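# Flip the gripper housing and return it to its tray

## Task

Flip the loose gripper housing so it is upside down and set it back in its tray. Its two halves must stay joined, and it may overhang the tray's open edge by no more than about a fingernail's width. The tray is free to move. It must end up resting on all four feet on the raised bench top, with no foot more than half off an edge. The result must stay in place without the robot holding it. Finally, open the grippers and move the arms away.

## Robot and tools

ROBOT AND FRAME
There are two arms, left_arm and right_arm, each with six joints and a two-finger gripper. All reported positions use one shared scene frame in metres. The origin is on the table top midway between the arms, +z is up, +x points out over the table, and left_arm sits on the +y side. The names left and right do not refer to sides of any image. Each gripper's fingers point along its own +z axis and close along its y axis. The reported end_effector_position is the point between the finger pads, slightly (under 1 cm) behind the tips. Printed hand positions can be wrong, and the error grows with reach.

execute_actions
Arguments: "actions" holds a list with one item or no items. "pictures" (boolean) is optional and chooses whether images come back; by default they do.
- Empty list: commands nothing and reports the current state.
- Motion: {"rows": [...], "steps": n}. There can be up to 15 rows and n can be up to 15 (the default is 15). Each control step lasts 1/30 s. One row is used per step, and if the rows run out the last one repeats.
- Wait: {"steps": n} with no rows, n up to 300. It returns once n steps have passed since the previous result, and your reply time counts toward those steps.
A refused call sends nothing to the robot.

ROW LAYOUT
Each row has 14 numbers, each in [-1, 1], even when only one arm moves. The first seven belong to left_arm: waist, shoulder, elbow, wrist pitch, wrist yaw, wrist roll, opening. The last seven give the same seven values for right_arm.
The six joint entries are offsets, not poses. They are measured from that arm's joint angles in the most recent result that lists them. If no result in this scene has shown them yet, or for a second or later call inside one reply, they are measured from where the arm stands when the action begins. Rows do not add up on each other. Scale: 1.0 equals 1.202 rad for the waist, 1.258 for the shoulder, 1.238 for the elbow, 2.073 for wrist pitch, and 2.022 for wrist yaw and for wrist roll. A row of all-zero offsets is not a pause: it pulls the arm back to the reference angles.
The opening entry is absolute: +1 is fully open and -1 is closed.

JOINT RANGES (rad, same for both arms)
waist -2.618 to 3.054, shoulder 0.000 to 3.142, elbow 0.000 to 3.142, wrist pitch -1.571 to 1.571, wrist yaw -1.571 to 1.571, wrist roll -2.094 to 2.094. A call is refused if it asks for more than 0.036 rad beyond a stated end in the outward direction. The true end may lie up to 0.036 rad either side of the stated one. A request past the true end is clipped there, and the result then says "joint sent to its limit". That line can refer to an earlier action that is still running. If the line is missing, that does not prove more travel is available.

MOTION BEHAVIOUR
Joint speed is capped. On every step each joint target is held within a set lead of the measured angle: 0.202 rad for the waist, 0.258 for the shoulder, 0.238 for the elbow, 0.573 for wrist pitch, and 0.522 for wrist yaw and roll. If the targets would move a gripper more than 70 mm from where it is measured, all of that arm's targets are pulled back toward the measured angles. Friction can leave a joint up to about 0.031 rad short of its command, and a smaller command may not move it at all. Between calls the arms keep heading for the last row's target. They stop once everything has nearly stopped moving, including a very slow or blocked motion, or once any step is HELD. After that, only a new action moves them further, but fingers already opening or closing keep going. The simulation runs on while you think and write.

RESULT LINES
- State line: left_arm: … | right_arm: …, each giving end_effector_position and end_effector_quat_wxyz.
- Joint positions / Joint velocities: one block per arm. It lists the six joints in the order above (rad, rad/s), then the finger-pad gap (m, m/s), where 0.087 m means fully open.
- grip_measured: the measured opening on the same -1..+1 scale you command. Each gripper may be off by about 1 mm, by a fixed amount for the whole scene.
- "joint command not followed": a clearance check changed or blocked some joint targets. The rest of the row still ran.
- HELD: marks steps on which all or part of your row was not sent.
- MOTOR HOT (from 75 °C) and OVER-TEMPERATURE FAULT. At 90 °C the arm halts for 10 s. At 100 °C the arm and its gripper go limp and it drops whatever it holds. Holding loads heats motors, even while you are thinking.

GRIPPING
Away from the ends of the scale, the fingers go to the spot where grip_measured equals your number. To hold something, keep commanding below grip_measured: about 0.02 lower gives a firm hold, a smaller gap gives a lighter one. Each pad can push with roughly 20 N, and some grippers push less. Closing fast can squeeze harder and sometimes forces the fingers open again. Held parts may get brief tugs, and loose objects may be nudged.

zoom_image
Arguments: "camera" (one of cam_head_left, cam_head_right, cam_left_wrist, cam_right_wrist) and "region" [x0, y0, x1, y1] in image pixels from the top-left corner, at most 504 by 504. It returns an enlarged view of that camera's most recent image. All four cameras give 504x504 images, in that order in each result. The head cameras see about 90° vertically and the wrist cameras about 60–63°. They have strong radial distortion.

finished_scene
Argument: "scene", the integer number of the current scene. The goal must already hold and keep holding. A reply containing no tool call ends everything.

AVOID
Do not drop the housing, let its halves separate, or push anything off the table. Do not tip or shove the loose tray off its feet or the bench edge. Keep the arms from striking or pressing on each other. Avoid hard impacts, heavy pushes and slams. Before finishing, release the housing and pull both grippers clear so that nothing relies on the robot.

Each tool is called as name(argument=value, ...), one argument or row to a line, values as JSON.

## Session

execute_actions(
  actions=[],
)

Scene clock: 0.00 s of 5467.00 s.
left_arm: end_effector_position=(+0.0295, +0.6704, +0.3426) grip_measured=+1.000 end_effector_quat_wxyz=(+0.557, -0.245, +0.695, +0.383) | right_arm: end_effector_position=(+0.2877, -0.5122, +0.1761) grip_measured=+1.000 end_effector_quat_wxyz=(+0.234, +0.404, +0.764, +0.445)
Joint positions: left_arm=[ 1.84   1.139  1.132 -0.18   1.087  0.429  0.087] | right_arm=[-0.711  1.811  1.437 -1.052 -1.047  0.168  0.087]
Joint velocities: left_arm=[ 0.007 -0.002 -0.007 -0.066 -0.022 -0.007  0.   ] | right_arm=[-0.007 -0.022 -0.012 -0.081  0.037 -0.081  0.   ]
Motor temperatures (°C, as the motors report them): left_arm=[19 20 19 22 19 20] | right_arm=[19 22 20 20 19 21]

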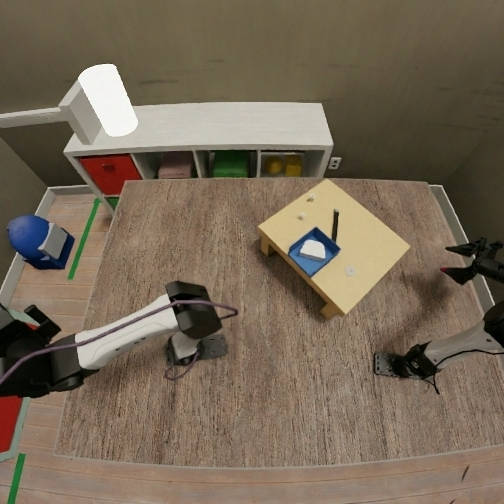

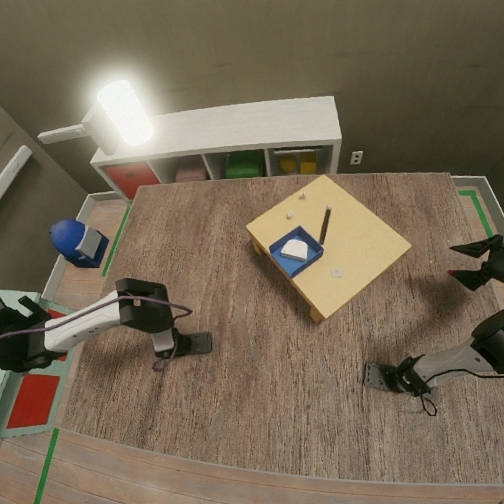

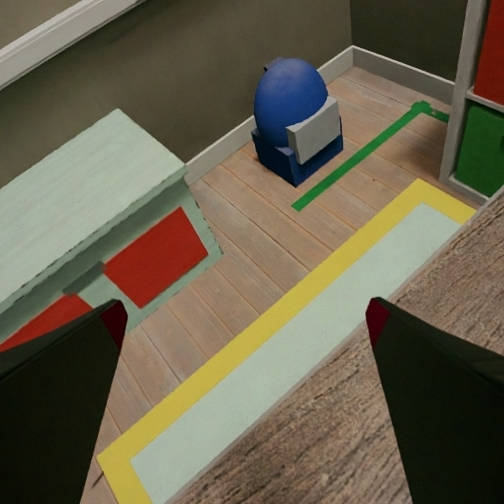

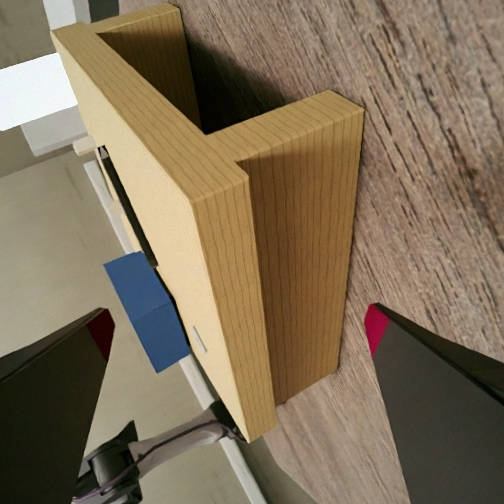

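zoom_image(
  camera="cam_head_left",
  region=[250, 170, 420, 330],
)

zoom_image(
  camera="cam_head_right",
  region=[255, 210, 345, 290],
)

Region (250, 170, 420, 330) of cam_head_left's 504x504 image, scaled by 2.965, with more detail than that image has; it fills the top 474 rows of this view, and the rest is white.

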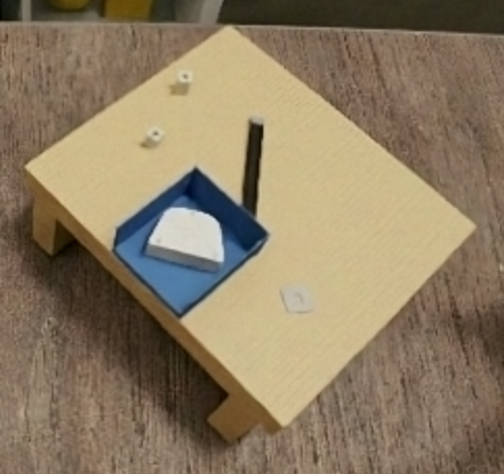

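Region (255, 210, 345, 290) of cam_head_right's 504x504 image, scaled by 5.600, with more detail than that image has.

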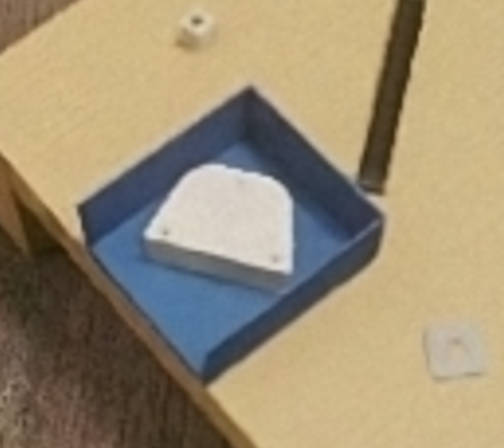

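execute_actions(
  actions=[
    {"rows":[[-1,-0.2,-0.2,-0.15,-0.5376,-0.212,1,0,-0.4,0,-0.07,0.518,-0.083,1]]},
  ],
  pictures=false,
)

execute_actions(
  actions=[
    {"steps":30},
  ],
  pictures=false,
)

execute_actions(
  actions=[
    {"rows":[[-1,0,0,0,0,0,1,1,0,0,0,0,0,1]]},
  ],
  pictures=false,
)

execute_actions(
  actions=[
    {"steps":30},
  ],
  pictures=false,
)

execute_actions(
  actions=[
    {"rows":[[-0.45,0,0,0,0,0,1,0.25,0,0,0,0,0,1]]},
  ],
  pictures=false,
)

execute_actions(
  actions=[
    {"steps":20},
  ],
)

Scene clock: 14.90 s of 5467.00 s.
left_arm: end_effector_position=(+0.1959, +0.5834, +0.2338) grip_measured=+1.000 end_effector_quat_wxyz=(+0.470, -0.405, +0.745, +0.245) | right_arm: end_effector_position=(+0.1518, -0.5690, +0.2294) grip_measured=+1.000 end_effector_quat_wxyz=(+0.258, +0.410, +0.871, -0.080)
Joint positions: left_arm=[ 0.884  0.894  0.9   -0.462  0.089  0.027  0.087] | right_arm=[-0.71   1.292  1.446 -1.183 -0.075  0.013  0.087]
Joint velocities: left_arm=[-2.093  0.007 -0.007 -0.066 -0.564 -0.154  0.   ] | right_arm=[ 0.002  0.208  0.012 -0.022  0.418 -0.11   0.   ]
Motor temperatures (°C, as the motors report them): left_arm=[19 20 21 24 19 20] | right_arm=[19 26 22 20 19 21]
Steps of this call (steps 1 to 90: nothing new was sent; then 11.40 s passed at rest; steps 91 to 105: all 15 steps of this action). Readings (joint positions):
91: left_arm=[1.824 1.121 1.115 -0.185 1.038 0.393] | right_arm=[-0.711 1.790 1.435 -1.059 -0.980 0.146]
92: left_arm=[1.787 1.079 1.071 -0.212 0.967 0.344] | right_arm=[-0.710 1.746 1.423 -1.084 -0.873 0.120]
94: left_arm=[1.679 0.984 0.983 -0.286 0.814 0.249] | right_arm=[-0.710 1.611 1.419 -1.127 -0.677 0.082]
98: left_arm=[1.388 0.894 0.906 -0.410 0.429 0.106] | right_arm=[-0.710 1.330 1.430 -1.155 -0.327 0.039]
105: the state above

Scene clock: 15.90 s of 5467.00 s.
left_arm: end_effector_position=(+0.2430, +0.5468, +0.2315) grip_measured=+1.000 end_effector_quat_wxyz=(+0.480, -0.342, +0.780, +0.213) | right_arm: end_effector_position=(+0.1423, -0.5755, +0.2254) grip_measured=+1.000 end_effector_quat_wxyz=(+0.236, +0.416, +0.872, -0.105)
Joint positions: left_arm=[ 0.642  0.894  0.9   -0.472  0.006  0.007  0.087] | right_arm=[-0.71   1.302  1.446 -1.192 -0.011  0.007  0.087]
Joint velocities: left_arm=[ 0.002 -0.002 -0.027  0.007 -0.095  0.007  0.   ] | right_arm=[-0.012 -0.002  0.007 -0.022 -0.037 -0.037  0.   ]
Motor temperatures (°C, as the motors report them): left_arm=[19 20 21 24 19 20] | right_arm=[19 26 22 20 19 21]
Steps of this call (steps 1 to 30: the robot went on to your last target). Readings (joint positions):
1: left_arm=[0.812 0.894 0.900 -0.464 0.071 0.023] | right_arm=[-0.710 1.298 1.446 -1.185 -0.062 0.012]
2: left_arm=[0.743 0.894 0.900 -0.464 0.060 0.020] | right_arm=[-0.710 1.301 1.446 -1.186 -0.052 0.011]
4: left_arm=[0.659 0.894 0.900 -0.467 0.051 0.017] | right_arm=[-0.710 1.302 1.446 -1.189 -0.036 0.010]
8: left_arm=[0.642 0.894 0.900 -0.470 0.027 0.011] | right_arm=[-0.710 1.302 1.446 -1.191 -0.021 0.008]
30: the state above
All arms were judged still, so your last target was given up. Only a new action makes them travel on or press farther. Fingers that are still opening or closing keep moving.

Scene clock: 16.40 s of 5467.00 s.
left_arm: end_effector_position=(+0.3364, +0.2607, +0.2315) grip_measured=+1.000 end_effector_quat_wxyz=(+0.522, +0.089, +0.847, -0.053) | right_arm: end_effector_position=(+0.2378, -0.3245, +0.2255) grip_measured=+1.000 end_effector_quat_wxyz=(+0.257, -0.067, +0.964, +0.024)
Joint positions: left_arm=[-0.397  0.894  0.9   -0.472  0.003  0.005  0.087] | right_arm=[ 0.324  1.302  1.446 -1.192 -0.008  0.009  0.087]
Joint velocities: left_arm=[-2.083  0.002  0.017  0.007 -0.007 -0.022  0.   ] | right_arm=[ 2.059  0.017 -0.007  0.095  0.007 -0.051  0.   ]
Motor temperatures (°C, as the motors report them): left_arm=[19 20 21 25 19 20] | right_arm=[19 26 22 20 19 21]
Steps of this call (steps 1 to 15: all 15 steps of this action). Readings (joint positions):
1: left_arm=[0.616 0.894 0.900 -0.472 -0.008 0.006] | right_arm=[-0.685 1.302 1.446 -1.192 0.001 0.010]
2: left_arm=[0.551 0.894 0.900 -0.472 -0.011 0.005] | right_arm=[-0.624 1.302 1.446 -1.192 0.007 0.010]
4: left_arm=[0.404 0.894 0.900 -0.472 -0.007 0.005] | right_arm=[-0.477 1.302 1.446 -1.192 0.003 0.010]
8: left_arm=[0.113 0.894 0.900 -0.472 -0.000 0.005] | right_arm=[-0.186 1.302 1.446 -1.192 -0.004 0.010]
15: the state above

Scene clock: 17.40 s of 5467.00 s.
left_arm: end_effector_position=(+0.3223, +0.2127, +0.2315) grip_measured=+1.000 end_effector_quat_wxyz=(+0.515, +0.159, +0.836, -0.098) | right_arm: end_effector_position=(+0.2264, -0.2781, +0.2255) grip_measured=+1.000 end_effector_quat_wxyz=(+0.253, -0.150, +0.954, +0.051)
Joint positions: left_arm=[-0.557  0.894  0.9   -0.472  0.012  0.006  0.087] | right_arm=[ 0.492  1.302  1.446 -1.192 -0.02   0.007  0.087]
Joint velocities: left_arm=[ 0.007 -0.007 -0.007 -0.051 -0.022 -0.007  0.   ] | right_arm=[-0.012 -0.007  0.017  0.051  0.051  0.007  0.   ]
Motor temperatures (°C, as the motors report them): left_arm=[19 20 21 25 19 20] | right_arm=[19 26 22 20 19 21]
Steps of this call (steps 1 to 30: the robot went on to your last target). Readings (joint positions):
1: left_arm=[-0.464 0.894 0.900 -0.472 0.006 0.005] | right_arm=[0.392 1.302 1.446 -1.192 -0.010 0.009]
2: left_arm=[-0.514 0.894 0.900 -0.472 0.011 0.005] | right_arm=[0.445 1.302 1.446 -1.192 -0.014 0.008]
4: left_arm=[-0.555 0.894 0.900 -0.472 0.016 0.006] | right_arm=[0.490 1.302 1.446 -1.192 -0.020 0.007]
8: left_arm=[-0.557 0.894 0.900 -0.472 0.014 0.006] | right_arm=[0.492 1.302 1.446 -1.192 -0.020 0.007]
30: the state above
All arms were judged still, so your last target was given up. Only a new action makes them travel on or press farther. Fingers that are still opening or closing keep moving.

Scene clock: 17.90 s of 5467.00 s.
left_arm: end_effector_position=(+0.2255, +0.0824, +0.2315) grip_measured=+1.000 end_effector_quat_wxyz=(+0.469, +0.376, +0.764, -0.234) | right_arm: end_effector_position=(+0.1884, -0.2052, +0.2255) grip_measured=+1.000 end_effector_quat_wxyz=(+0.242, -0.292, +0.921, +0.090)
Joint positions: left_arm=[-1.094  0.894  0.9   -0.472  0.018  0.004  0.087] | right_arm=[ 0.793  1.302  1.446 -1.192 -0.023  0.008  0.087]
Joint velocities: left_arm=[ 0.002  0.022 -0.027  0.007  0.007  0.022  0.   ] | right_arm=[-0.012  0.002 -0.012  0.066 -0.081  0.037  0.   ]
Motor temperatures (°C, as the motors report them): left_arm=[19 20 21 25 19 20] | right_arm=[19 26 22 21 19 21]
Steps of this call (steps 1 to 15: all 15 steps of this action). Readings (joint positions):
1: left_arm=[-0.583 0.894 0.900 -0.472 -0.002 0.004] | right_arm=[0.517 1.302 1.446 -1.192 -0.007 0.010]
2: left_arm=[-0.648 0.894 0.900 -0.472 -0.006 0.004] | right_arm=[0.578 1.302 1.446 -1.192 -0.002 0.011]
4: left_arm=[-0.795 0.894 0.900 -0.472 -0.000 0.004] | right_arm=[0.717 1.302 1.446 -1.192 -0.009 0.010]
8: left_arm=[-1.056 0.894 0.900 -0.472 0.013 0.004] | right_arm=[0.793 1.302 1.446 -1.192 -0.023 0.008]
15: the state above

Scene clock: 18.57 s of 5467.00 s.
left_arm: end_effector_position=(+0.2256, +0.0825, +0.2315) grip_measured=+1.000 end_effector_quat_wxyz=(+0.470, +0.376, +0.764, -0.234) | right_arm: end_effector_position=(+0.1884, -0.2052, +0.2255) grip_measured=+1.000 end_effector_quat_wxyz=(+0.242, -0.292, +0.921, +0.090)
Joint positions: left_arm=[-1.094  0.894  0.9   -0.472  0.018  0.004  0.087] | right_arm=[ 0.793  1.302  1.446 -1.192 -0.023  0.008  0.087]
Joint velocities: left_arm=[-0.012  0.002 -0.007  0.066 -0.022  0.037  0.   ] | right_arm=[-0.007 -0.007 -0.007 -0.037 -0.022  0.007  0.   ]
Motor temperatures (°C, as the motors report them): left_arm=[19 20 21 25 19 20] | right_arm=[19 26 22 21 19 21]
Steps of this call (steps 1 to 15: the robot went on to your last target; steps 16 to 20: nothing new was sent). Readings (joint positions):
1: left_arm=[-1.094 0.894 0.900 -0.472 0.018 0.004] | right_arm=[0.793 1.302 1.446 -1.192 -0.023 0.008]
2: left_arm=[-1.094 0.894 0.900 -0.472 0.018 0.004] | right_arm=[0.793 1.302 1.446 -1.192 -0.023 0.008]
4: left_arm=[-1.094 0.894 0.900 -0.472 0.018 0.004] | right_arm=[0.793 1.302 1.446 -1.192 -0.023 0.008]
8: left_arm=[-1.094 0.894 0.900 -0.472 0.018 0.004] | right_arm=[0.793 1.302 1.446 -1.192 -0.023 0.008]
20: the state above
All arms were judged still, so your last target was given up. Only a new action makes them travel on or press farther. Fingers that are still opening or closing keep moving.

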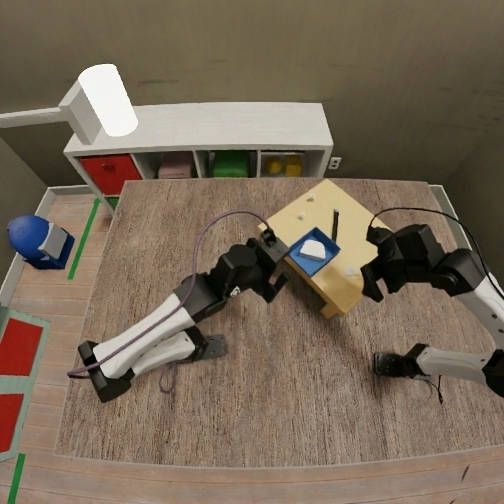

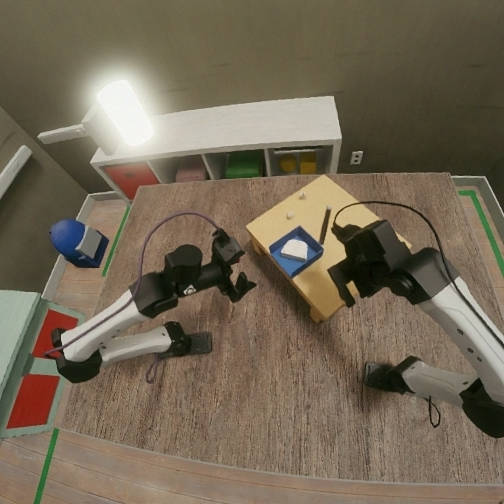

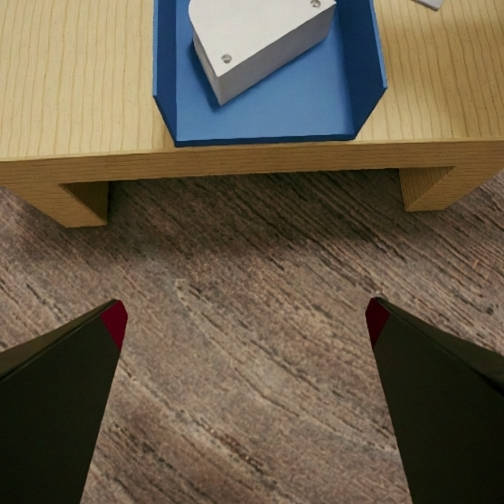

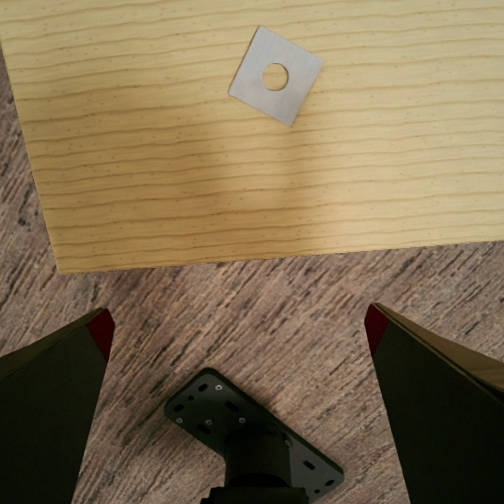

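execute_actions(
  actions=[
    {"rows":[[0,-0.45,-0.55,0.25,0,0,1,0,0.1,0.4,0,0,0,1],[0,-0.45,-0.55,0.25,0,0,1,0,0.1,0.4,0,0,0,1],[0,-0.45,-0.55,0.25,0,0,1,0,0.1,0.4,0,0,0,1],[0,-0.45,-0.55,0.25,0,0,1,0,0.1,0.4,0,0,0,1],[0,-0.45,-0.55,0.25,0,0,1,0,0.2,0.5,0,0,0,1],[0,-0.45,-0.55,0.25,0,0,1,0,0.2,0.5,0,0,0,1],[0,-0.45,-0.55,0.25,0,0,1,0.14,0.527,0.641,-0.04,0.01,0,1]]},
  ],
  pictures=false,
)

execute_actions(
  actions=[
    {"steps":20},
  ],
)

Scene clock: 31.37 s of 5467.00 s.
left_arm: end_effector_position=(+0.2007, +0.1138, +0.1631) grip_measured=+1.000 end_effector_quat_wxyz=(+0.600, +0.330, +0.667, -0.295) | right_arm: end_effector_position=(+0.2851, -0.0490, +0.2576) grip_measured=+1.000 end_effector_quat_wxyz=(+0.282, -0.359, +0.881, +0.122)
Joint positions: left_arm=[-1.094  0.325  0.217  0.     0.018  0.004  0.087] | right_arm=[ 0.96   1.945  2.224 -1.224 -0.008  0.01   0.087]
Joint velocities: left_arm=[ 0.002  0.007 -0.002  0.242 -0.037  0.022  0.   ] | right_arm=[ 0.002  1.189  0.022 -0.374 -0.022  0.037  0.   ]
Motor temperatures (°C, as the motors report them): left_arm=[19 20 22 27 19 20] | right_arm=[19 25 23 22 19 21]
Steps of this call (steps 1 to 90: nothing new was sent; then 9.30 s passed at rest; steps 91 to 105: all 15 steps of this action). Readings (joint positions):
91: left_arm=[-1.094 0.865 0.860 -0.398 0.018 0.004] | right_arm=[0.793 1.319 1.478 -1.218 -0.023 0.008]
92: left_arm=[-1.094 0.793 0.778 -0.297 0.018 0.004] | right_arm=[0.793 1.357 1.549 -1.242 -0.023 0.008]
94: left_arm=[-1.094 0.609 0.620 -0.174 0.018 0.004] | right_arm=[0.793 1.422 1.699 -1.229 -0.023 0.008]
98: left_arm=[-1.094 0.325 0.341 -0.019 0.018 0.004] | right_arm=[0.847 1.580 2.031 -1.225 -0.004 0.010]
105: the state above

Scene clock: 32.03 s of 5467.00 s.
left_arm: end_effector_position=(+0.2017, +0.1126, +0.1691) grip_measured=+1.000 end_effector_quat_wxyz=(+0.608, +0.326, +0.659, -0.299) | right_arm: end_effector_position=(+0.2803, -0.0538, +0.2401) grip_measured=+1.000 end_effector_quat_wxyz=(+0.248, -0.363, +0.891, +0.108)
Joint positions: left_arm=[-1.094  0.325  0.217  0.025  0.018  0.004  0.087] | right_arm=[ 0.96   1.975  2.224 -1.271 -0.008  0.01   0.087]
Joint velocities: left_arm=[-0.002 -0.017 -0.012  0.037  0.007 -0.007  0.   ] | right_arm=[-0.032 -0.017 -0.002 -0.022  0.037 -0.022  0.   ]
Motor temperatures (°C, as the motors report them): left_arm=[19 20 22 27 19 20] | right_arm=[19 26 23 22 19 21]
Steps of this call (steps 1 to 20: the robot went on to your last target). Readings (joint positions):
1: left_arm=[-1.094 0.325 0.217 0.006 0.018 0.004] | right_arm=[0.960 1.981 2.224 -1.236 -0.008 0.010]
2: left_arm=[-1.094 0.325 0.217 0.010 0.018 0.004] | right_arm=[0.960 2.006 2.224 -1.246 -0.008 0.010]
4: left_arm=[-1.094 0.325 0.217 0.016 0.018 0.004] | right_arm=[0.960 2.025 2.224 -1.263 -0.008 0.010]
8: left_arm=[-1.094 0.325 0.217 0.022 0.018 0.004] | right_arm=[0.960 1.998 2.224 -1.270 -0.008 0.010]
20: the state above

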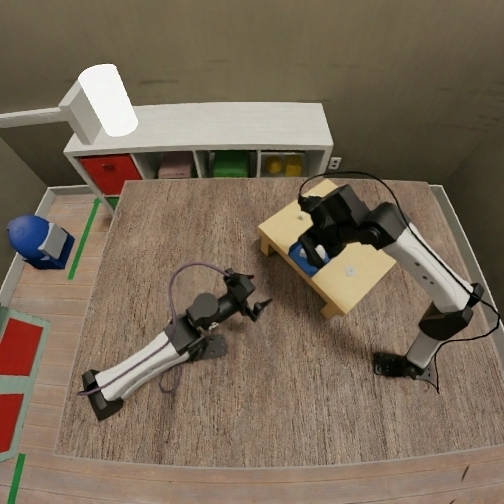

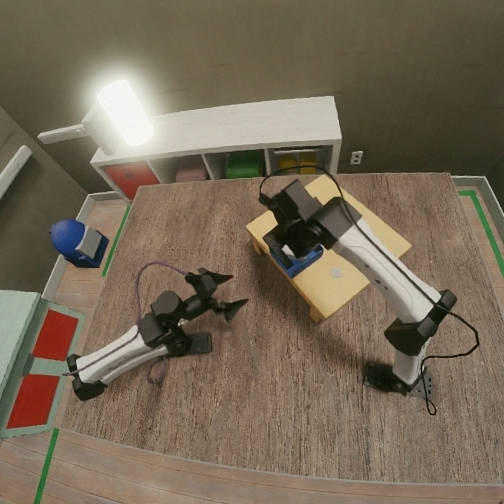

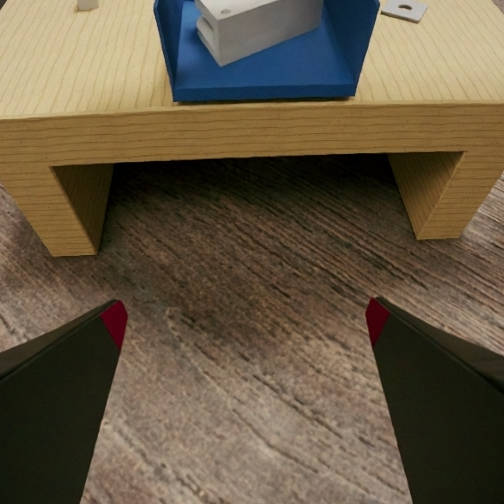

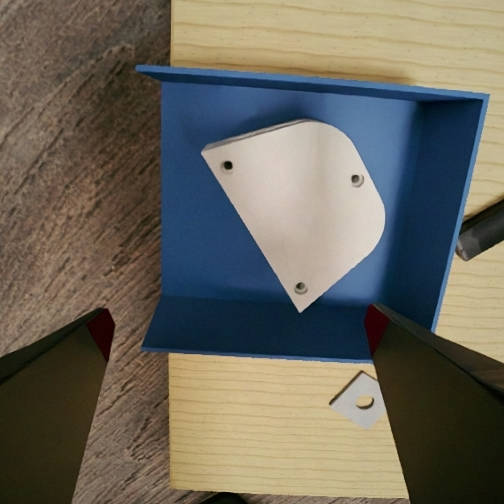

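execute_actions(
  actions=[
    {"rows":[[0,0,0,0.02,0,0,1,-0.01,0.015,0.03,0,0,0,1],[0,0,0,0.04,0,0,1,-0.02,0.03,0.05,-0.01,0,0,1],[0,0,0,0.06,0,0,1,-0.03,0.045,0.07,-0.02,0,0,1],[0,0,0,0.08,0,0,1,-0.03,0.06,0.09,-0.02,0,0,1],[0,0,0,0.1,0,0,1,-0.03,0.075,0.11,-0.03,0,0,1],[0,0,0,0.12,0,0,1,-0.03,0.09,0.13,-0.035,0,0,1],[0,0,0,0.12,0,0,1,-0.03,0.105,0.15,-0.04,0,0,1],[0,0,0,0.12,0,0,1,-0.03,0.12,0.17,-0.05,0,0,1],[0,0,0,0.12,0,0,1,-0.03,0.13,0.185,-0.055,0,0,1],[0,0,0,0.12,0,0,1,-0.03,0.14,0.2,-0.06,0,0,1],[0,0,0,0.12,0,0,1,-0.03,0.145,0.2,-0.06,0,0,1]]},
  ],
  pictures=false,
)

execute_actions(
  actions=[
    {"steps":15},
  ],
)

Scene clock: 47.73 s of 5467.00 s.
left_arm: end_effector_position=(+0.2064, +0.1066, +0.2228) grip_measured=+1.000 end_effector_quat_wxyz=(+0.676, +0.294, +0.590, -0.331) | right_arm: end_effector_position=(+0.3067, -0.0491, +0.2188) grip_measured=+1.000 end_effector_quat_wxyz=(+0.220, -0.352, +0.905, +0.092)
Joint positions: left_arm=[-1.094  0.325  0.217  0.24   0.018  0.004  0.087] | right_arm=[ 0.927  2.157  2.44  -1.372 -0.008  0.01   0.087]
Joint velocities: left_arm=[-0.017  0.002 -0.012  0.154  0.007  0.066  0.   ] | right_arm=[-0.007  0.081 -0.002 -0.198 -0.007 -0.037  0.   ]
Motor temperatures (°C, as the motors report them): left_arm=[19 20 24 29 19 20] | right_arm=[19 30 25 22 19 21]
Steps of this call (steps 1 to 15: the robot went on to your last target; steps 16 to 90: nothing new was sent; then 12.20 s passed at rest; steps 91 to 105: all 15 steps of this action). Readings (joint positions):
91: left_arm=[-1.094 0.325 0.217 0.027 0.018 0.004] | right_arm=[0.960 1.976 2.226 -1.272 -0.008 0.010]
92: left_arm=[-1.094 0.325 0.217 0.033 0.018 0.004] | right_arm=[0.958 1.981 2.235 -1.277 -0.008 0.010]
94: left_arm=[-1.094 0.325 0.217 0.066 0.018 0.004] | right_arm=[0.948 2.004 2.274 -1.291 -0.008 0.010]
98: left_arm=[-1.094 0.325 0.217 0.171 0.018 0.004] | right_arm=[0.928 2.075 2.372 -1.320 -0.008 0.010]
105: the state above

Scene clock: 48.23 s of 5467.00 s.
left_arm: end_effector_position=(+0.2065, +0.1066, +0.2259) grip_measured=+1.000 end_effector_quat_wxyz=(+0.679, +0.291, +0.586, -0.333) | right_arm: end_effector_position=(+0.3037, -0.0519, +0.2166) grip_measured=+1.000 end_effector_quat_wxyz=(+0.211, -0.352, +0.908, +0.088)
Joint positions: left_arm=[-1.094  0.325  0.217  0.252  0.018  0.004  0.087] | right_arm=[ 0.927  2.159  2.44  -1.39  -0.008  0.01   0.087]
Joint velocities: left_arm=[ 0.007 -0.002  0.002 -0.022  0.007 -0.037  0.   ] | right_arm=[-0.002 -0.012 -0.002 -0.051 -0.007 -0.007  0.   ]
Motor temperatures (°C, as the motors report them): left_arm=[19 20 24 29 19 20] | right_arm=[19 30 25 22 19 21]
Steps of this call (steps 1 to 15: the robot went on to your last target). Readings (joint positions):
1: left_arm=[-1.094 0.325 0.217 0.243 0.018 0.004] | right_arm=[0.927 2.159 2.440 -1.377 -0.008 0.010]
2: left_arm=[-1.094 0.325 0.217 0.245 0.018 0.004] | right_arm=[0.927 2.159 2.440 -1.381 -0.008 0.010]
4: left_arm=[-1.094 0.325 0.217 0.248 0.018 0.004] | right_arm=[0.927 2.159 2.440 -1.385 -0.008 0.010]
8: left_arm=[-1.094 0.325 0.217 0.251 0.018 0.004] | right_arm=[0.927 2.159 2.440 -1.389 -0.008 0.010]
15: the state above

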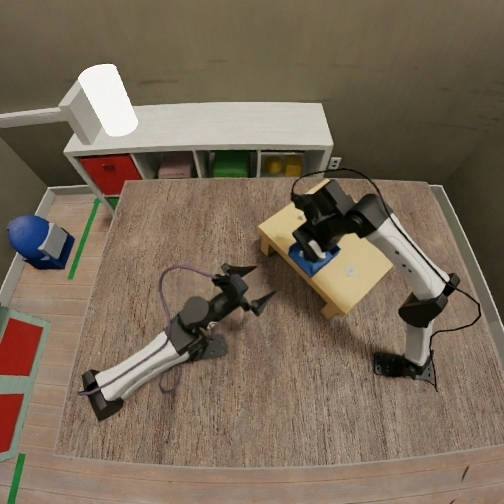

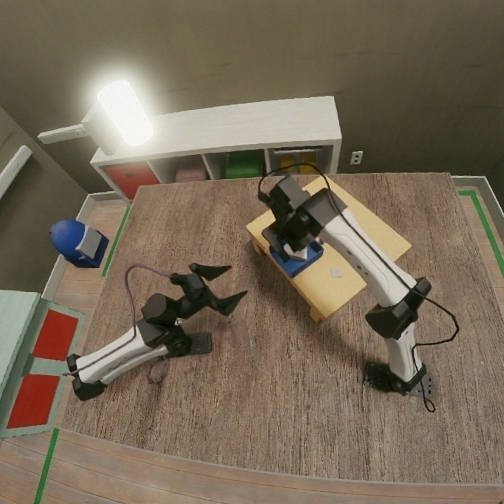

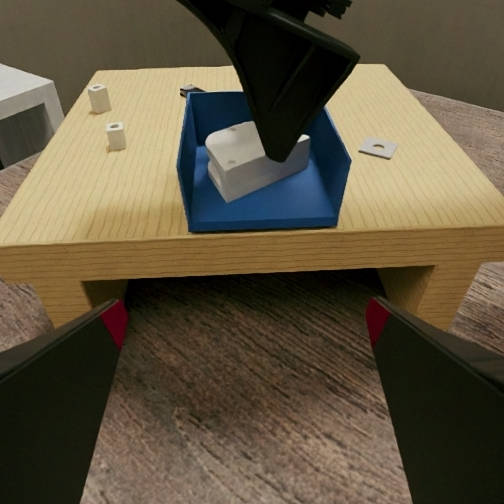

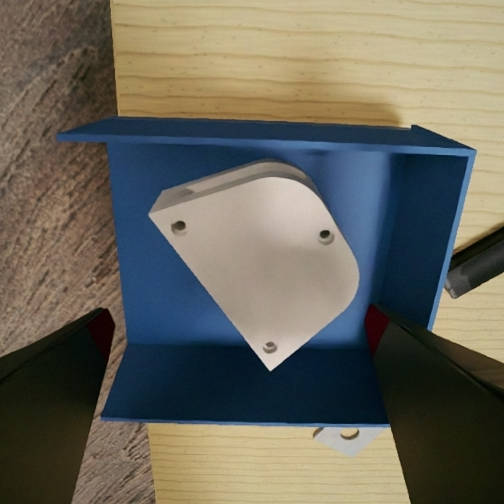

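execute_actions(
  actions=[
    {"rows":[[0,0,0,0,0,0,1,-0.02,0,0,0.02,0,0,1],[0,0,0,0,0,0,1,-0.02,0,0,0.04,0,0,1],[0,0,0,0,0,0,1,-0.02,0,0,0.052,0,0,1],[0,0,0,0,0,0,1,-0.02,0.01,-0.01,0.052,0,0,1],[0,0,0,0,0,0,1,-0.02,0.015,-0.015,0.052,0,0,1],[0,0,0,0,0,0,1,-0.02,0.02,-0.02,0.052,0,0,1],[0,0,0,0,0,0,1,-0.02,0.025,-0.025,0.052,0,0,1],[0,0,0,0,0,0,1,-0.02,0.03,-0.03,0.052,0,0,1],[0,0,0,0,0,0,1,-0.02,0.037,-0.032,0.052,0,0,1]]},
  ],
  pictures=false,
)

execute_actions(
  actions=[
    {"steps":10},
  ],
)

Scene clock: 54.47 s of 5467.00 s.
left_arm: end_effector_position=(+0.2065, +0.1066, +0.2260) grip_measured=+1.000 end_effector_quat_wxyz=(+0.679, +0.291, +0.585, -0.333) | right_arm: end_effector_position=(+0.3259, -0.0439, +0.1951) grip_measured=+1.000 end_effector_quat_wxyz=(+0.219, -0.343, +0.909, +0.089)
Joint positions: left_arm=[-1.094  0.325  0.217  0.253  0.018  0.004  0.087] | right_arm=[ 0.908  2.205  2.415 -1.305 -0.008  0.01   0.087]
Joint velocities: left_arm=[-0.002 -0.002 -0.012 -0.007  0.007 -0.037  0.   ] | right_arm=[-0.002  0.09  -0.042  0.037  0.081 -0.022  0.   ]
Motor temperatures (°C, as the motors report them): left_arm=[19 20 24 29 19 20] | right_arm=[19 32 26 22 19 21]
Steps of this call (steps 1 to 15: the robot went on to your last target; steps 16 to 90: nothing new was sent; then 2.73 s passed at rest; steps 91 to 105: all 15 steps of this action). Readings (joint positions):
91: left_arm=[-1.094 0.325 0.217 0.253 0.018 0.004] | right_arm=[0.926 2.159 2.440 -1.389 -0.008 0.010]
92: left_arm=[-1.094 0.325 0.217 0.253 0.018 0.004] | right_arm=[0.923 2.159 2.440 -1.382 -0.008 0.010]
94: left_arm=[-1.094 0.325 0.217 0.253 0.018 0.004] | right_arm=[0.916 2.159 2.440 -1.356 -0.008 0.010]
98: left_arm=[-1.094 0.325 0.217 0.253 0.018 0.004] | right_arm=[0.908 2.166 2.438 -1.318 -0.008 0.010]
105: the state above

Scene clock: 54.80 s of 5467.00 s.
left_arm: end_effector_position=(+0.2065, +0.1066, +0.2260) grip_measured=+1.000 end_effector_quat_wxyz=(+0.679, +0.291, +0.585, -0.333) | right_arm: end_effector_position=(+0.3265, -0.0433, +0.1930) grip_measured=+1.000 end_effector_quat_wxyz=(+0.217, -0.343, +0.909, +0.088)
Joint positions: left_arm=[-1.094  0.325  0.217  0.253  0.018  0.004  0.087] | right_arm=[ 0.908  2.209  2.413 -1.301 -0.008  0.01   0.087]
Joint velocities: left_arm=[ 0.002  0.007 -0.002  0.022 -0.037 -0.081  0.   ] | right_arm=[-0.007 -0.002 -0.012 -0.007  0.022  0.081  0.   ]
Motor temperatures (°C, as the motors report them): left_arm=[19 20 24 29 19 20] | right_arm=[19 32 26 22 19 21]
Steps of this call (steps 1 to 10: the robot went on to your last target). Readings (joint positions):
1: left_arm=[-1.094 0.325 0.217 0.253 0.018 0.004] | right_arm=[0.908 2.208 2.414 -1.305 -0.008 0.010]
2: left_arm=[-1.094 0.325 0.217 0.253 0.018 0.004] | right_arm=[0.908 2.209 2.413 -1.305 -0.008 0.010]
4: left_arm=[-1.094 0.325 0.217 0.253 0.018 0.004] | right_arm=[0.908 2.209 2.413 -1.304 -0.008 0.010]
8: left_arm=[-1.094 0.325 0.217 0.253 0.018 0.004] | right_arm=[0.908 2.209 2.413 -1.302 -0.008 0.010]
10: the state above

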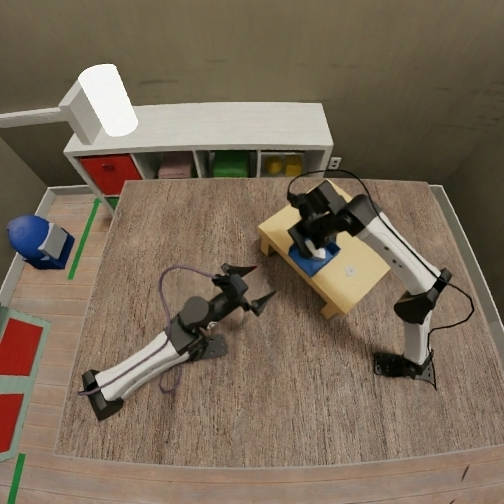

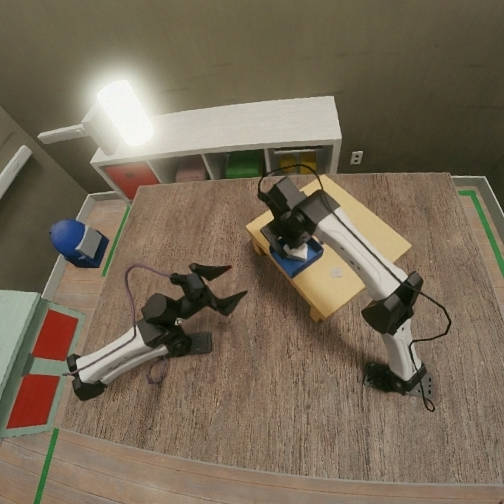

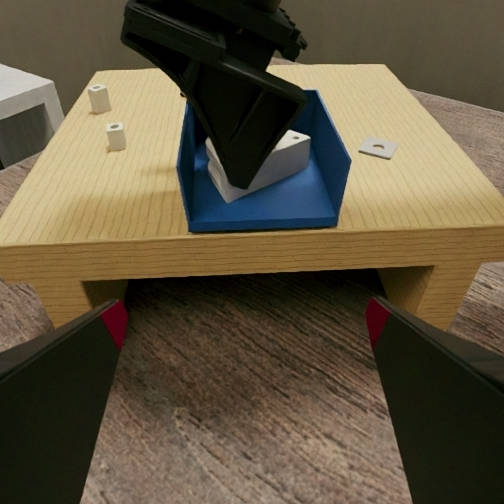

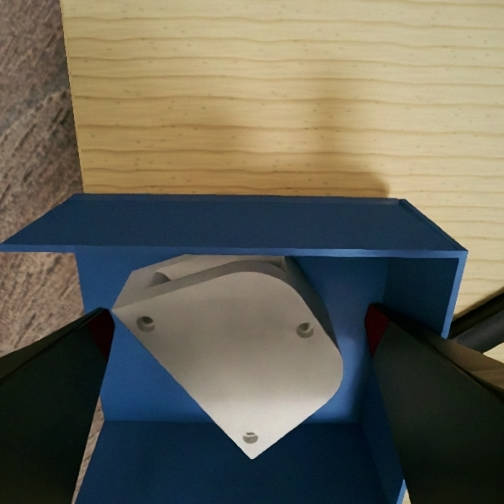

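execute_actions(
  actions=[
    {"rows":[[0,0,0,0,0,0,1,0.015,0,0,-0.03,0,0,1],[0,0,0,0,0,0,1,0.015,0,0,-0.03,0,0,1],[0,0,0,0,0,0,1,0.015,0,0,-0.03,0,0,1],[0,0,0,0,0,0,1,0.015,0,0,-0.03,0,0,1],[0,0,0,0,0,0,1,0.015,0,0,-0.03,0,0,1],[0,0,0,0,0,0,1,0.015,0.01,0,-0.03,0,0,1],[0,0,0,0,0,0,1,0.015,0.015,0,-0.03,0,0,1],[0,0,0,0,0,0,1,0.015,0.022,0,-0.03,0,0,1]]},
  ],
  pictures=false,
)

execute_actions(
  actions=[
    {"steps":10},
  ],
)

Scene clock: 58.60 s of 5467.00 s.
left_arm: end_effector_position=(+0.2065, +0.1066, +0.2260) grip_measured=+1.000 end_effector_quat_wxyz=(+0.679, +0.291, +0.585, -0.333) | right_arm: end_effector_position=(+0.3140, -0.0470, +0.1790) grip_measured=+1.000 end_effector_quat_wxyz=(+0.182, -0.351, +0.915, +0.076)
Joint positions: left_arm=[-1.094  0.325  0.217  0.253  0.018  0.004  0.087] | right_arm=[ 0.92   2.231  2.413 -1.356 -0.008  0.01   0.087]
Joint velocities: left_arm=[ 0.012 -0.012 -0.002 -0.037 -0.022  0.066  0.   ] | right_arm=[-0.007  0.037  0.007  0.007  0.037 -0.007  0.   ]
Motor temperatures (°C, as the motors report them): left_arm=[19 20 24 29 19 20] | right_arm=[19 33 26 23 19 21]
Steps of this call (steps 1 to 15: the robot went on to your last target; steps 16 to 90: nothing new was sent; then 0.30 s passed at rest; steps 91 to 105: all 15 steps of this action). Readings (joint positions):
91: left_arm=[-1.094 0.325 0.217 0.253 0.018 0.004] | right_arm=[0.908 2.209 2.413 -1.305 -0.008 0.010]
92: left_arm=[-1.094 0.325 0.217 0.253 0.018 0.004] | right_arm=[0.910 2.209 2.413 -1.315 -0.008 0.010]
94: left_arm=[-1.094 0.325 0.217 0.253 0.018 0.004] | right_arm=[0.914 2.209 2.413 -1.332 -0.008 0.010]
98: left_arm=[-1.094 0.325 0.217 0.253 0.018 0.004] | right_arm=[0.920 2.211 2.413 -1.348 -0.008 0.010]
105: the state above

Scene clock: 58.93 s of 5467.00 s.
left_arm: end_effector_position=(+0.2065, +0.1066, +0.2260) grip_measured=+1.000 end_effector_quat_wxyz=(+0.679, +0.291, +0.585, -0.333) | right_arm: end_effector_position=(+0.3138, -0.0472, +0.1784) grip_measured=+1.000 end_effector_quat_wxyz=(+0.181, -0.351, +0.916, +0.075)
Joint positions: left_arm=[-1.094  0.325  0.217  0.253  0.018  0.004  0.087] | right_arm=[ 0.92   2.233  2.413 -1.358 -0.008  0.01   0.087]
Joint velocities: left_arm=[ 0.017  0.007 -0.002 -0.022  0.007  0.037  0.   ] | right_arm=[ 0.002  0.002  0.002 -0.022  0.022  0.037  0.   ]
Motor temperatures (°C, as the motors report them): left_arm=[19 20 24 29 19 20] | right_arm=[19 33 26 23 19 21]
Steps of this call (steps 1 to 10: the robot went on to your last target). Readings (joint positions):
1: left_arm=[-1.094 0.325 0.217 0.253 0.018 0.004] | right_arm=[0.920 2.233 2.413 -1.357 -0.008 0.010]
2: left_arm=[-1.094 0.325 0.217 0.253 0.018 0.004] | right_arm=[0.920 2.233 2.413 -1.357 -0.008 0.010]
4: left_arm=[-1.094 0.325 0.217 0.253 0.018 0.004] | right_arm=[0.920 2.233 2.413 -1.358 -0.008 0.010]
8: left_arm=[-1.094 0.325 0.217 0.253 0.018 0.004] | right_arm=[0.920 2.233 2.413 -1.358 -0.008 0.010]
10: the state above

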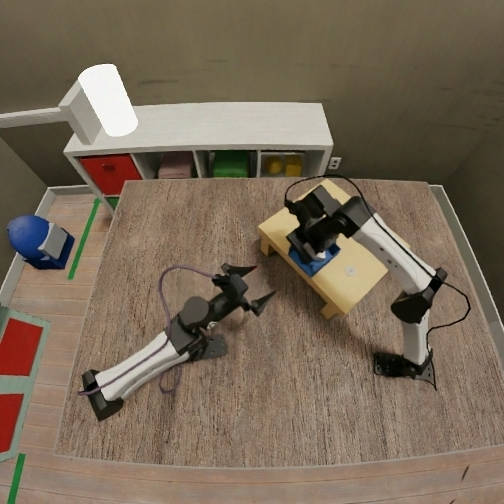

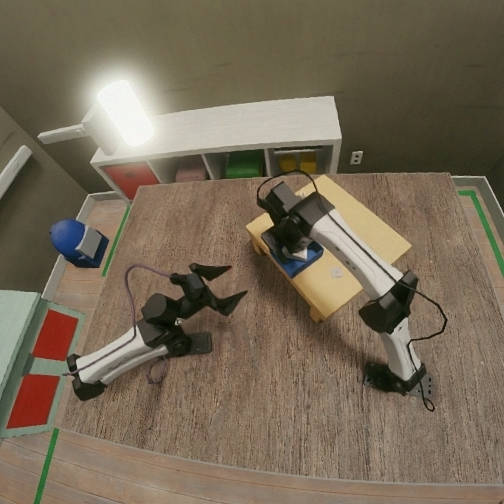

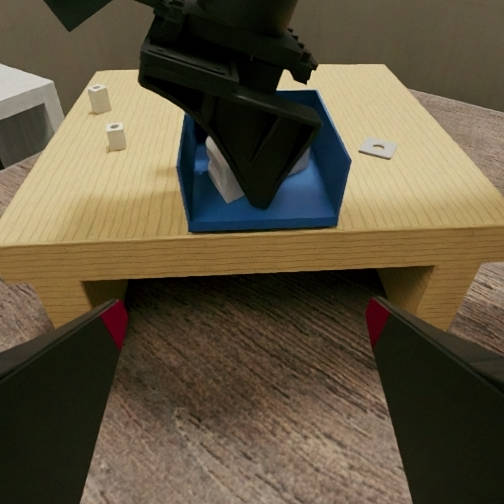

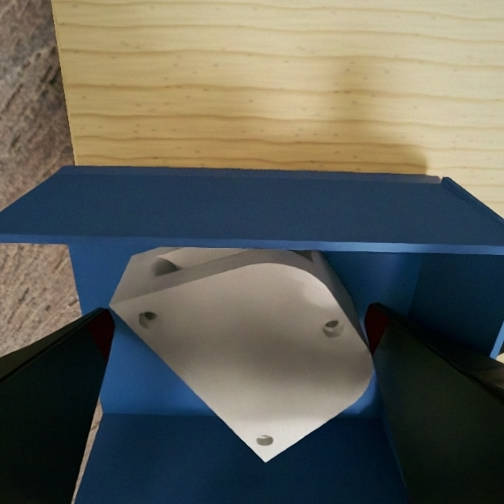

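execute_actions(
  actions=[
    {"rows":[[0,0,0,0,0,0,1,0,0,0,0,0,0,0.9],[0,0,0,0,0,0,1,0,0,0,0,0,0,0.85],[0,0,0,0,0,0,1,0,0,0,0,0,0,0.8],[0,0,0,0,0,0,1,0,0,0,0,0,0,0.75],[0,0,0,0,0,0,1,0,0,0,0,0,0,0.7],[0,0,0,0,0,0,1,0,0,0,0,0,0,0.65],[0,0,0,0,0,0,1,0,0,0,0,0,0,0.6],[0,0,0,0,0,0,1,0,0,0,0,0,0,0.55],[0,0,0,0,0,0,1,0,0,0,0,0,0,0.5],[0,0,0,0,0,0,1,0,0,0,0,0,0,0.45],[0,0,0,0,0,0,1,0,0,0,0,0,0,0.4],[0,0,0,0,0,0,1,0,0,0,0,0,0,0.36],[0,0,0,0,0,0,1,0,0,0,0,0,0,0.33],[0,0,0,0,0,0,1,0,0,0,0,0,0,0.3]]},
  ],
  pictures=false,
)

execute_actions(
  actions=[
    {"steps":15},
  ],
)

Scene clock: 64.47 s of 5467.00 s.
left_arm: end_effector_position=(+0.2065, +0.1066, +0.2260) grip_measured=+1.000 end_effector_quat_wxyz=(+0.679, +0.291, +0.585, -0.333) | right_arm: end_effector_position=(+0.3137, -0.0473, +0.1784) grip_measured=+0.304 end_effector_quat_wxyz=(+0.180, -0.352, +0.916, +0.075)
Joint positions: left_arm=[-1.094  0.325  0.217  0.253  0.018  0.004  0.087] | right_arm=[ 0.92   2.233  2.413 -1.358 -0.008  0.01   0.057]
Joint velocities: left_arm=[ 0.017  0.007 -0.007  0.022  0.051  0.051  0.   ] | right_arm=[-0.007 -0.002 -0.002  0.051  0.022 -0.037 -0.007]
Motor temperatures (°C, as the motors report them): left_arm=[19 20 24 29 19 20] | right_arm=[19 34 26 23 19 21]
Steps of this call (steps 1 to 15: the robot went on to your last target; steps 16 to 90: nothing new was sent; then 2.03 s passed at rest; steps 91 to 105: all 15 steps of this action). Readings (joint positions):
91: left_arm=[-1.094 0.325 0.217 0.253 0.018 0.004] | right_arm=[0.920 2.233 2.413 -1.358 -0.008 0.010]
92: left_arm=[-1.094 0.325 0.217 0.253 0.018 0.004] | right_arm=[0.920 2.233 2.413 -1.358 -0.008 0.010]
94: left_arm=[-1.094 0.325 0.217 0.253 0.018 0.004] | right_arm=[0.920 2.233 2.413 -1.358 -0.008 0.010]
98: left_arm=[-1.094 0.325 0.217 0.253 0.018 0.004] | right_arm=[0.920 2.233 2.413 -1.358 -0.008 0.010]
105: the state above

Scene clock: 64.97 s of 5467.00 s.
left_arm: end_effector_position=(+0.2065, +0.1066, +0.2260) grip_measured=+1.000 end_effector_quat_wxyz=(+0.679, +0.291, +0.585, -0.333) | right_arm: end_effector_position=(+0.3137, -0.0473, +0.1784) grip_measured=+0.300 end_effector_quat_wxyz=(+0.180, -0.352, +0.916, +0.075)
Joint positions: left_arm=[-1.094  0.325  0.217  0.253  0.018  0.004  0.087] | right_arm=[ 0.92   2.233  2.413 -1.358 -0.008  0.01   0.057]
Joint velocities: left_arm=[ 0.012 -0.012 -0.002 -0.051  0.037  0.007  0.   ] | right_arm=[ 0.002  0.007  0.002  0.007 -0.037  0.022 -0.   ]
Motor temperatures (°C, as the motors report them): left_arm=[19 20 24 29 19 20] | right_arm=[19 34 26 23 19 21]
Steps of this call (steps 1 to 15: the robot went on to your last target). Readings (joint positions):
1: left_arm=[-1.094 0.325 0.217 0.253 0.018 0.004] | right_arm=[0.920 2.233 2.413 -1.358 -0.008 0.010]
2: left_arm=[-1.094 0.325 0.217 0.253 0.018 0.004] | right_arm=[0.920 2.233 2.413 -1.358 -0.008 0.010]
4: left_arm=[-1.094 0.325 0.217 0.253 0.018 0.004] | right_arm=[0.920 2.233 2.413 -1.358 -0.008 0.010]
8: left_arm=[-1.094 0.325 0.217 0.253 0.018 0.004] | right_arm=[0.920 2.233 2.413 -1.358 -0.008 0.010]
15: the state above
All arms were judged still, so your last target was given up. Only a new action makes them travel on or press farther. Fingers that are still opening or closing keep moving.

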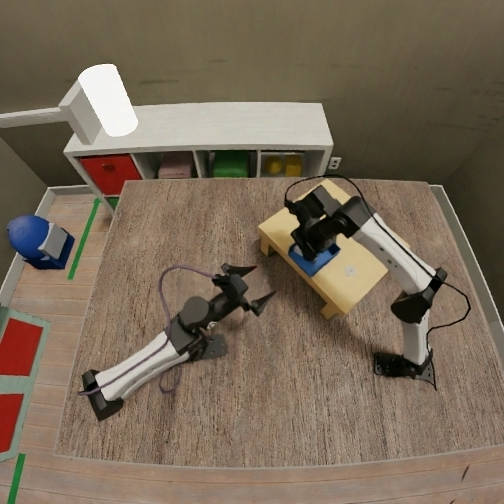

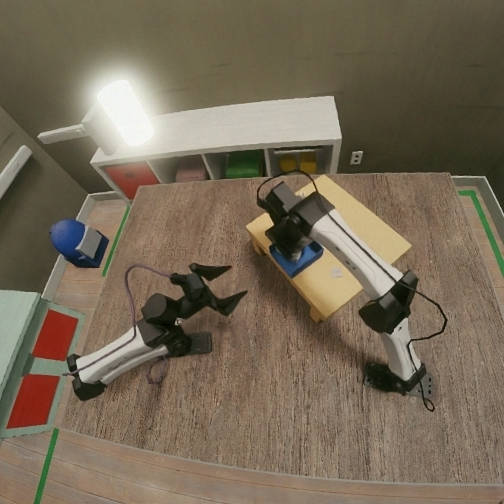

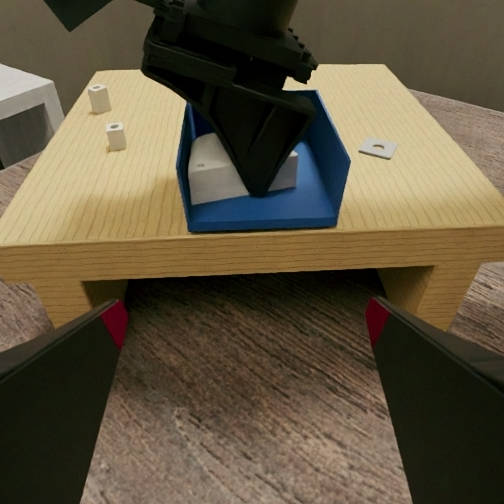

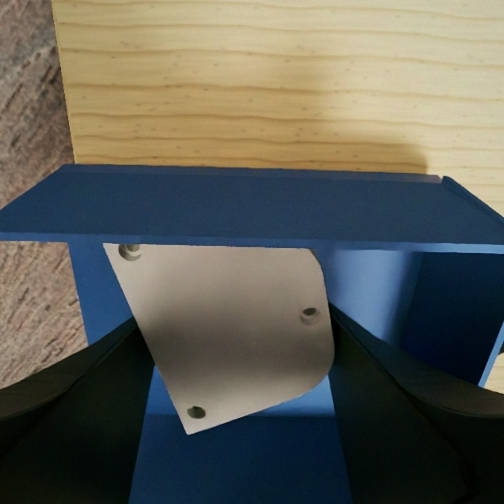

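execute_actions(
  actions=[
    {"rows":[[0,0,0,0,0,0,1,0,0,0,0,0,-0.03,0.36],[0,0,0,0,0,0,1,0,0,0,0,0,-0.05,0.36],[0,0,0,0,0,0,1,0,0,0,0,0,-0.07,0.36]]},
  ],
)

Scene clock: 68.17 s of 5467.00 s.
left_arm: end_effector_position=(+0.2065, +0.1066, +0.2260) grip_measured=+1.000 end_effector_quat_wxyz=(+0.679, +0.291, +0.585, -0.333) | right_arm: end_effector_position=(+0.3174, -0.0510, +0.1784) grip_measured=+0.360 end_effector_quat_wxyz=(+0.185, -0.409, +0.891, +0.064)
Joint positions: left_arm=[-1.094  0.325  0.217  0.253  0.018  0.004  0.087] | right_arm=[ 0.92   2.233  2.413 -1.358 -0.008 -0.117  0.059]
Joint velocities: left_arm=[ 0.012 -0.002 -0.002 -0.037 -0.066 -0.051  0.   ] | right_arm=[-0.017  0.002 -0.002  0.007  0.022 -0.007 -0.   ]
Motor temperatures (°C, as the motors report them): left_arm=[19 20 25 30 19 20] | right_arm=[19 35 26 23 19 21]
Steps of this call (steps 1 to 81: nothing new was sent; steps 82 to 96: all 15 steps of this action). Readings (joint positions):
82: left_arm=[-1.094 0.325 0.217 0.253 0.018 0.004] | right_arm=[0.920 2.233 2.413 -1.358 -0.008 0.003]
83: left_arm=[-1.094 0.325 0.217 0.253 0.018 0.004] | right_arm=[0.920 2.233 2.413 -1.358 -0.008 -0.012]
85: left_arm=[-1.094 0.325 0.217 0.253 0.018 0.004] | right_arm=[0.920 2.233 2.413 -1.358 -0.008 -0.051]
89: left_arm=[-1.094 0.325 0.217 0.253 0.018 0.004] | right_arm=[0.920 2.233 2.413 -1.358 -0.008 -0.095]
96: the state above

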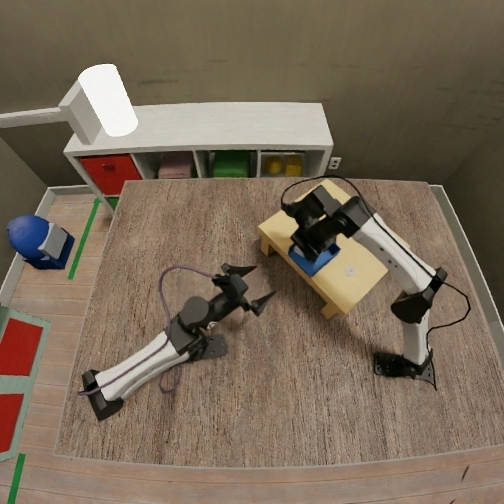

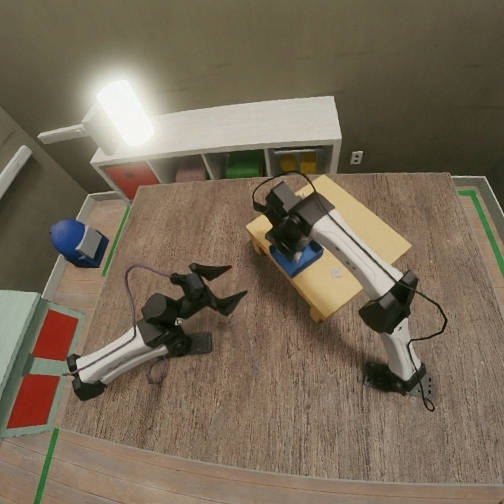

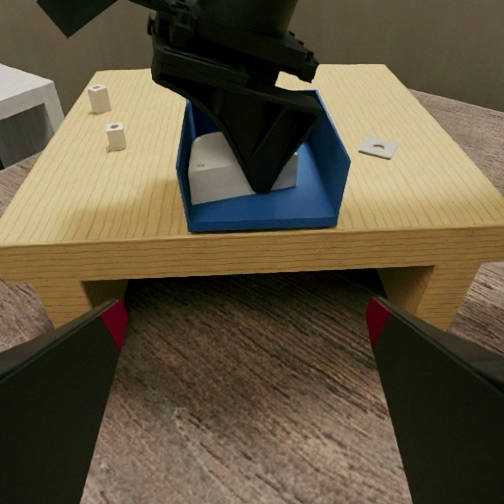

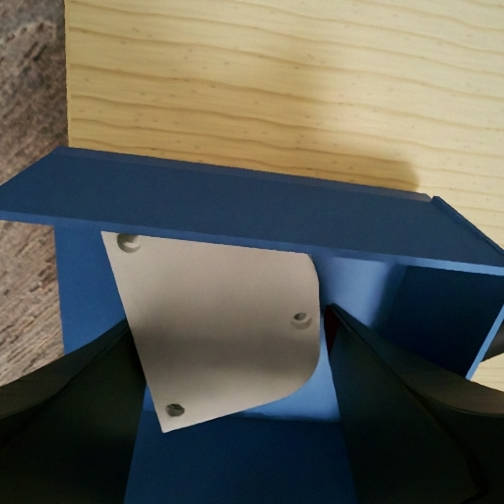

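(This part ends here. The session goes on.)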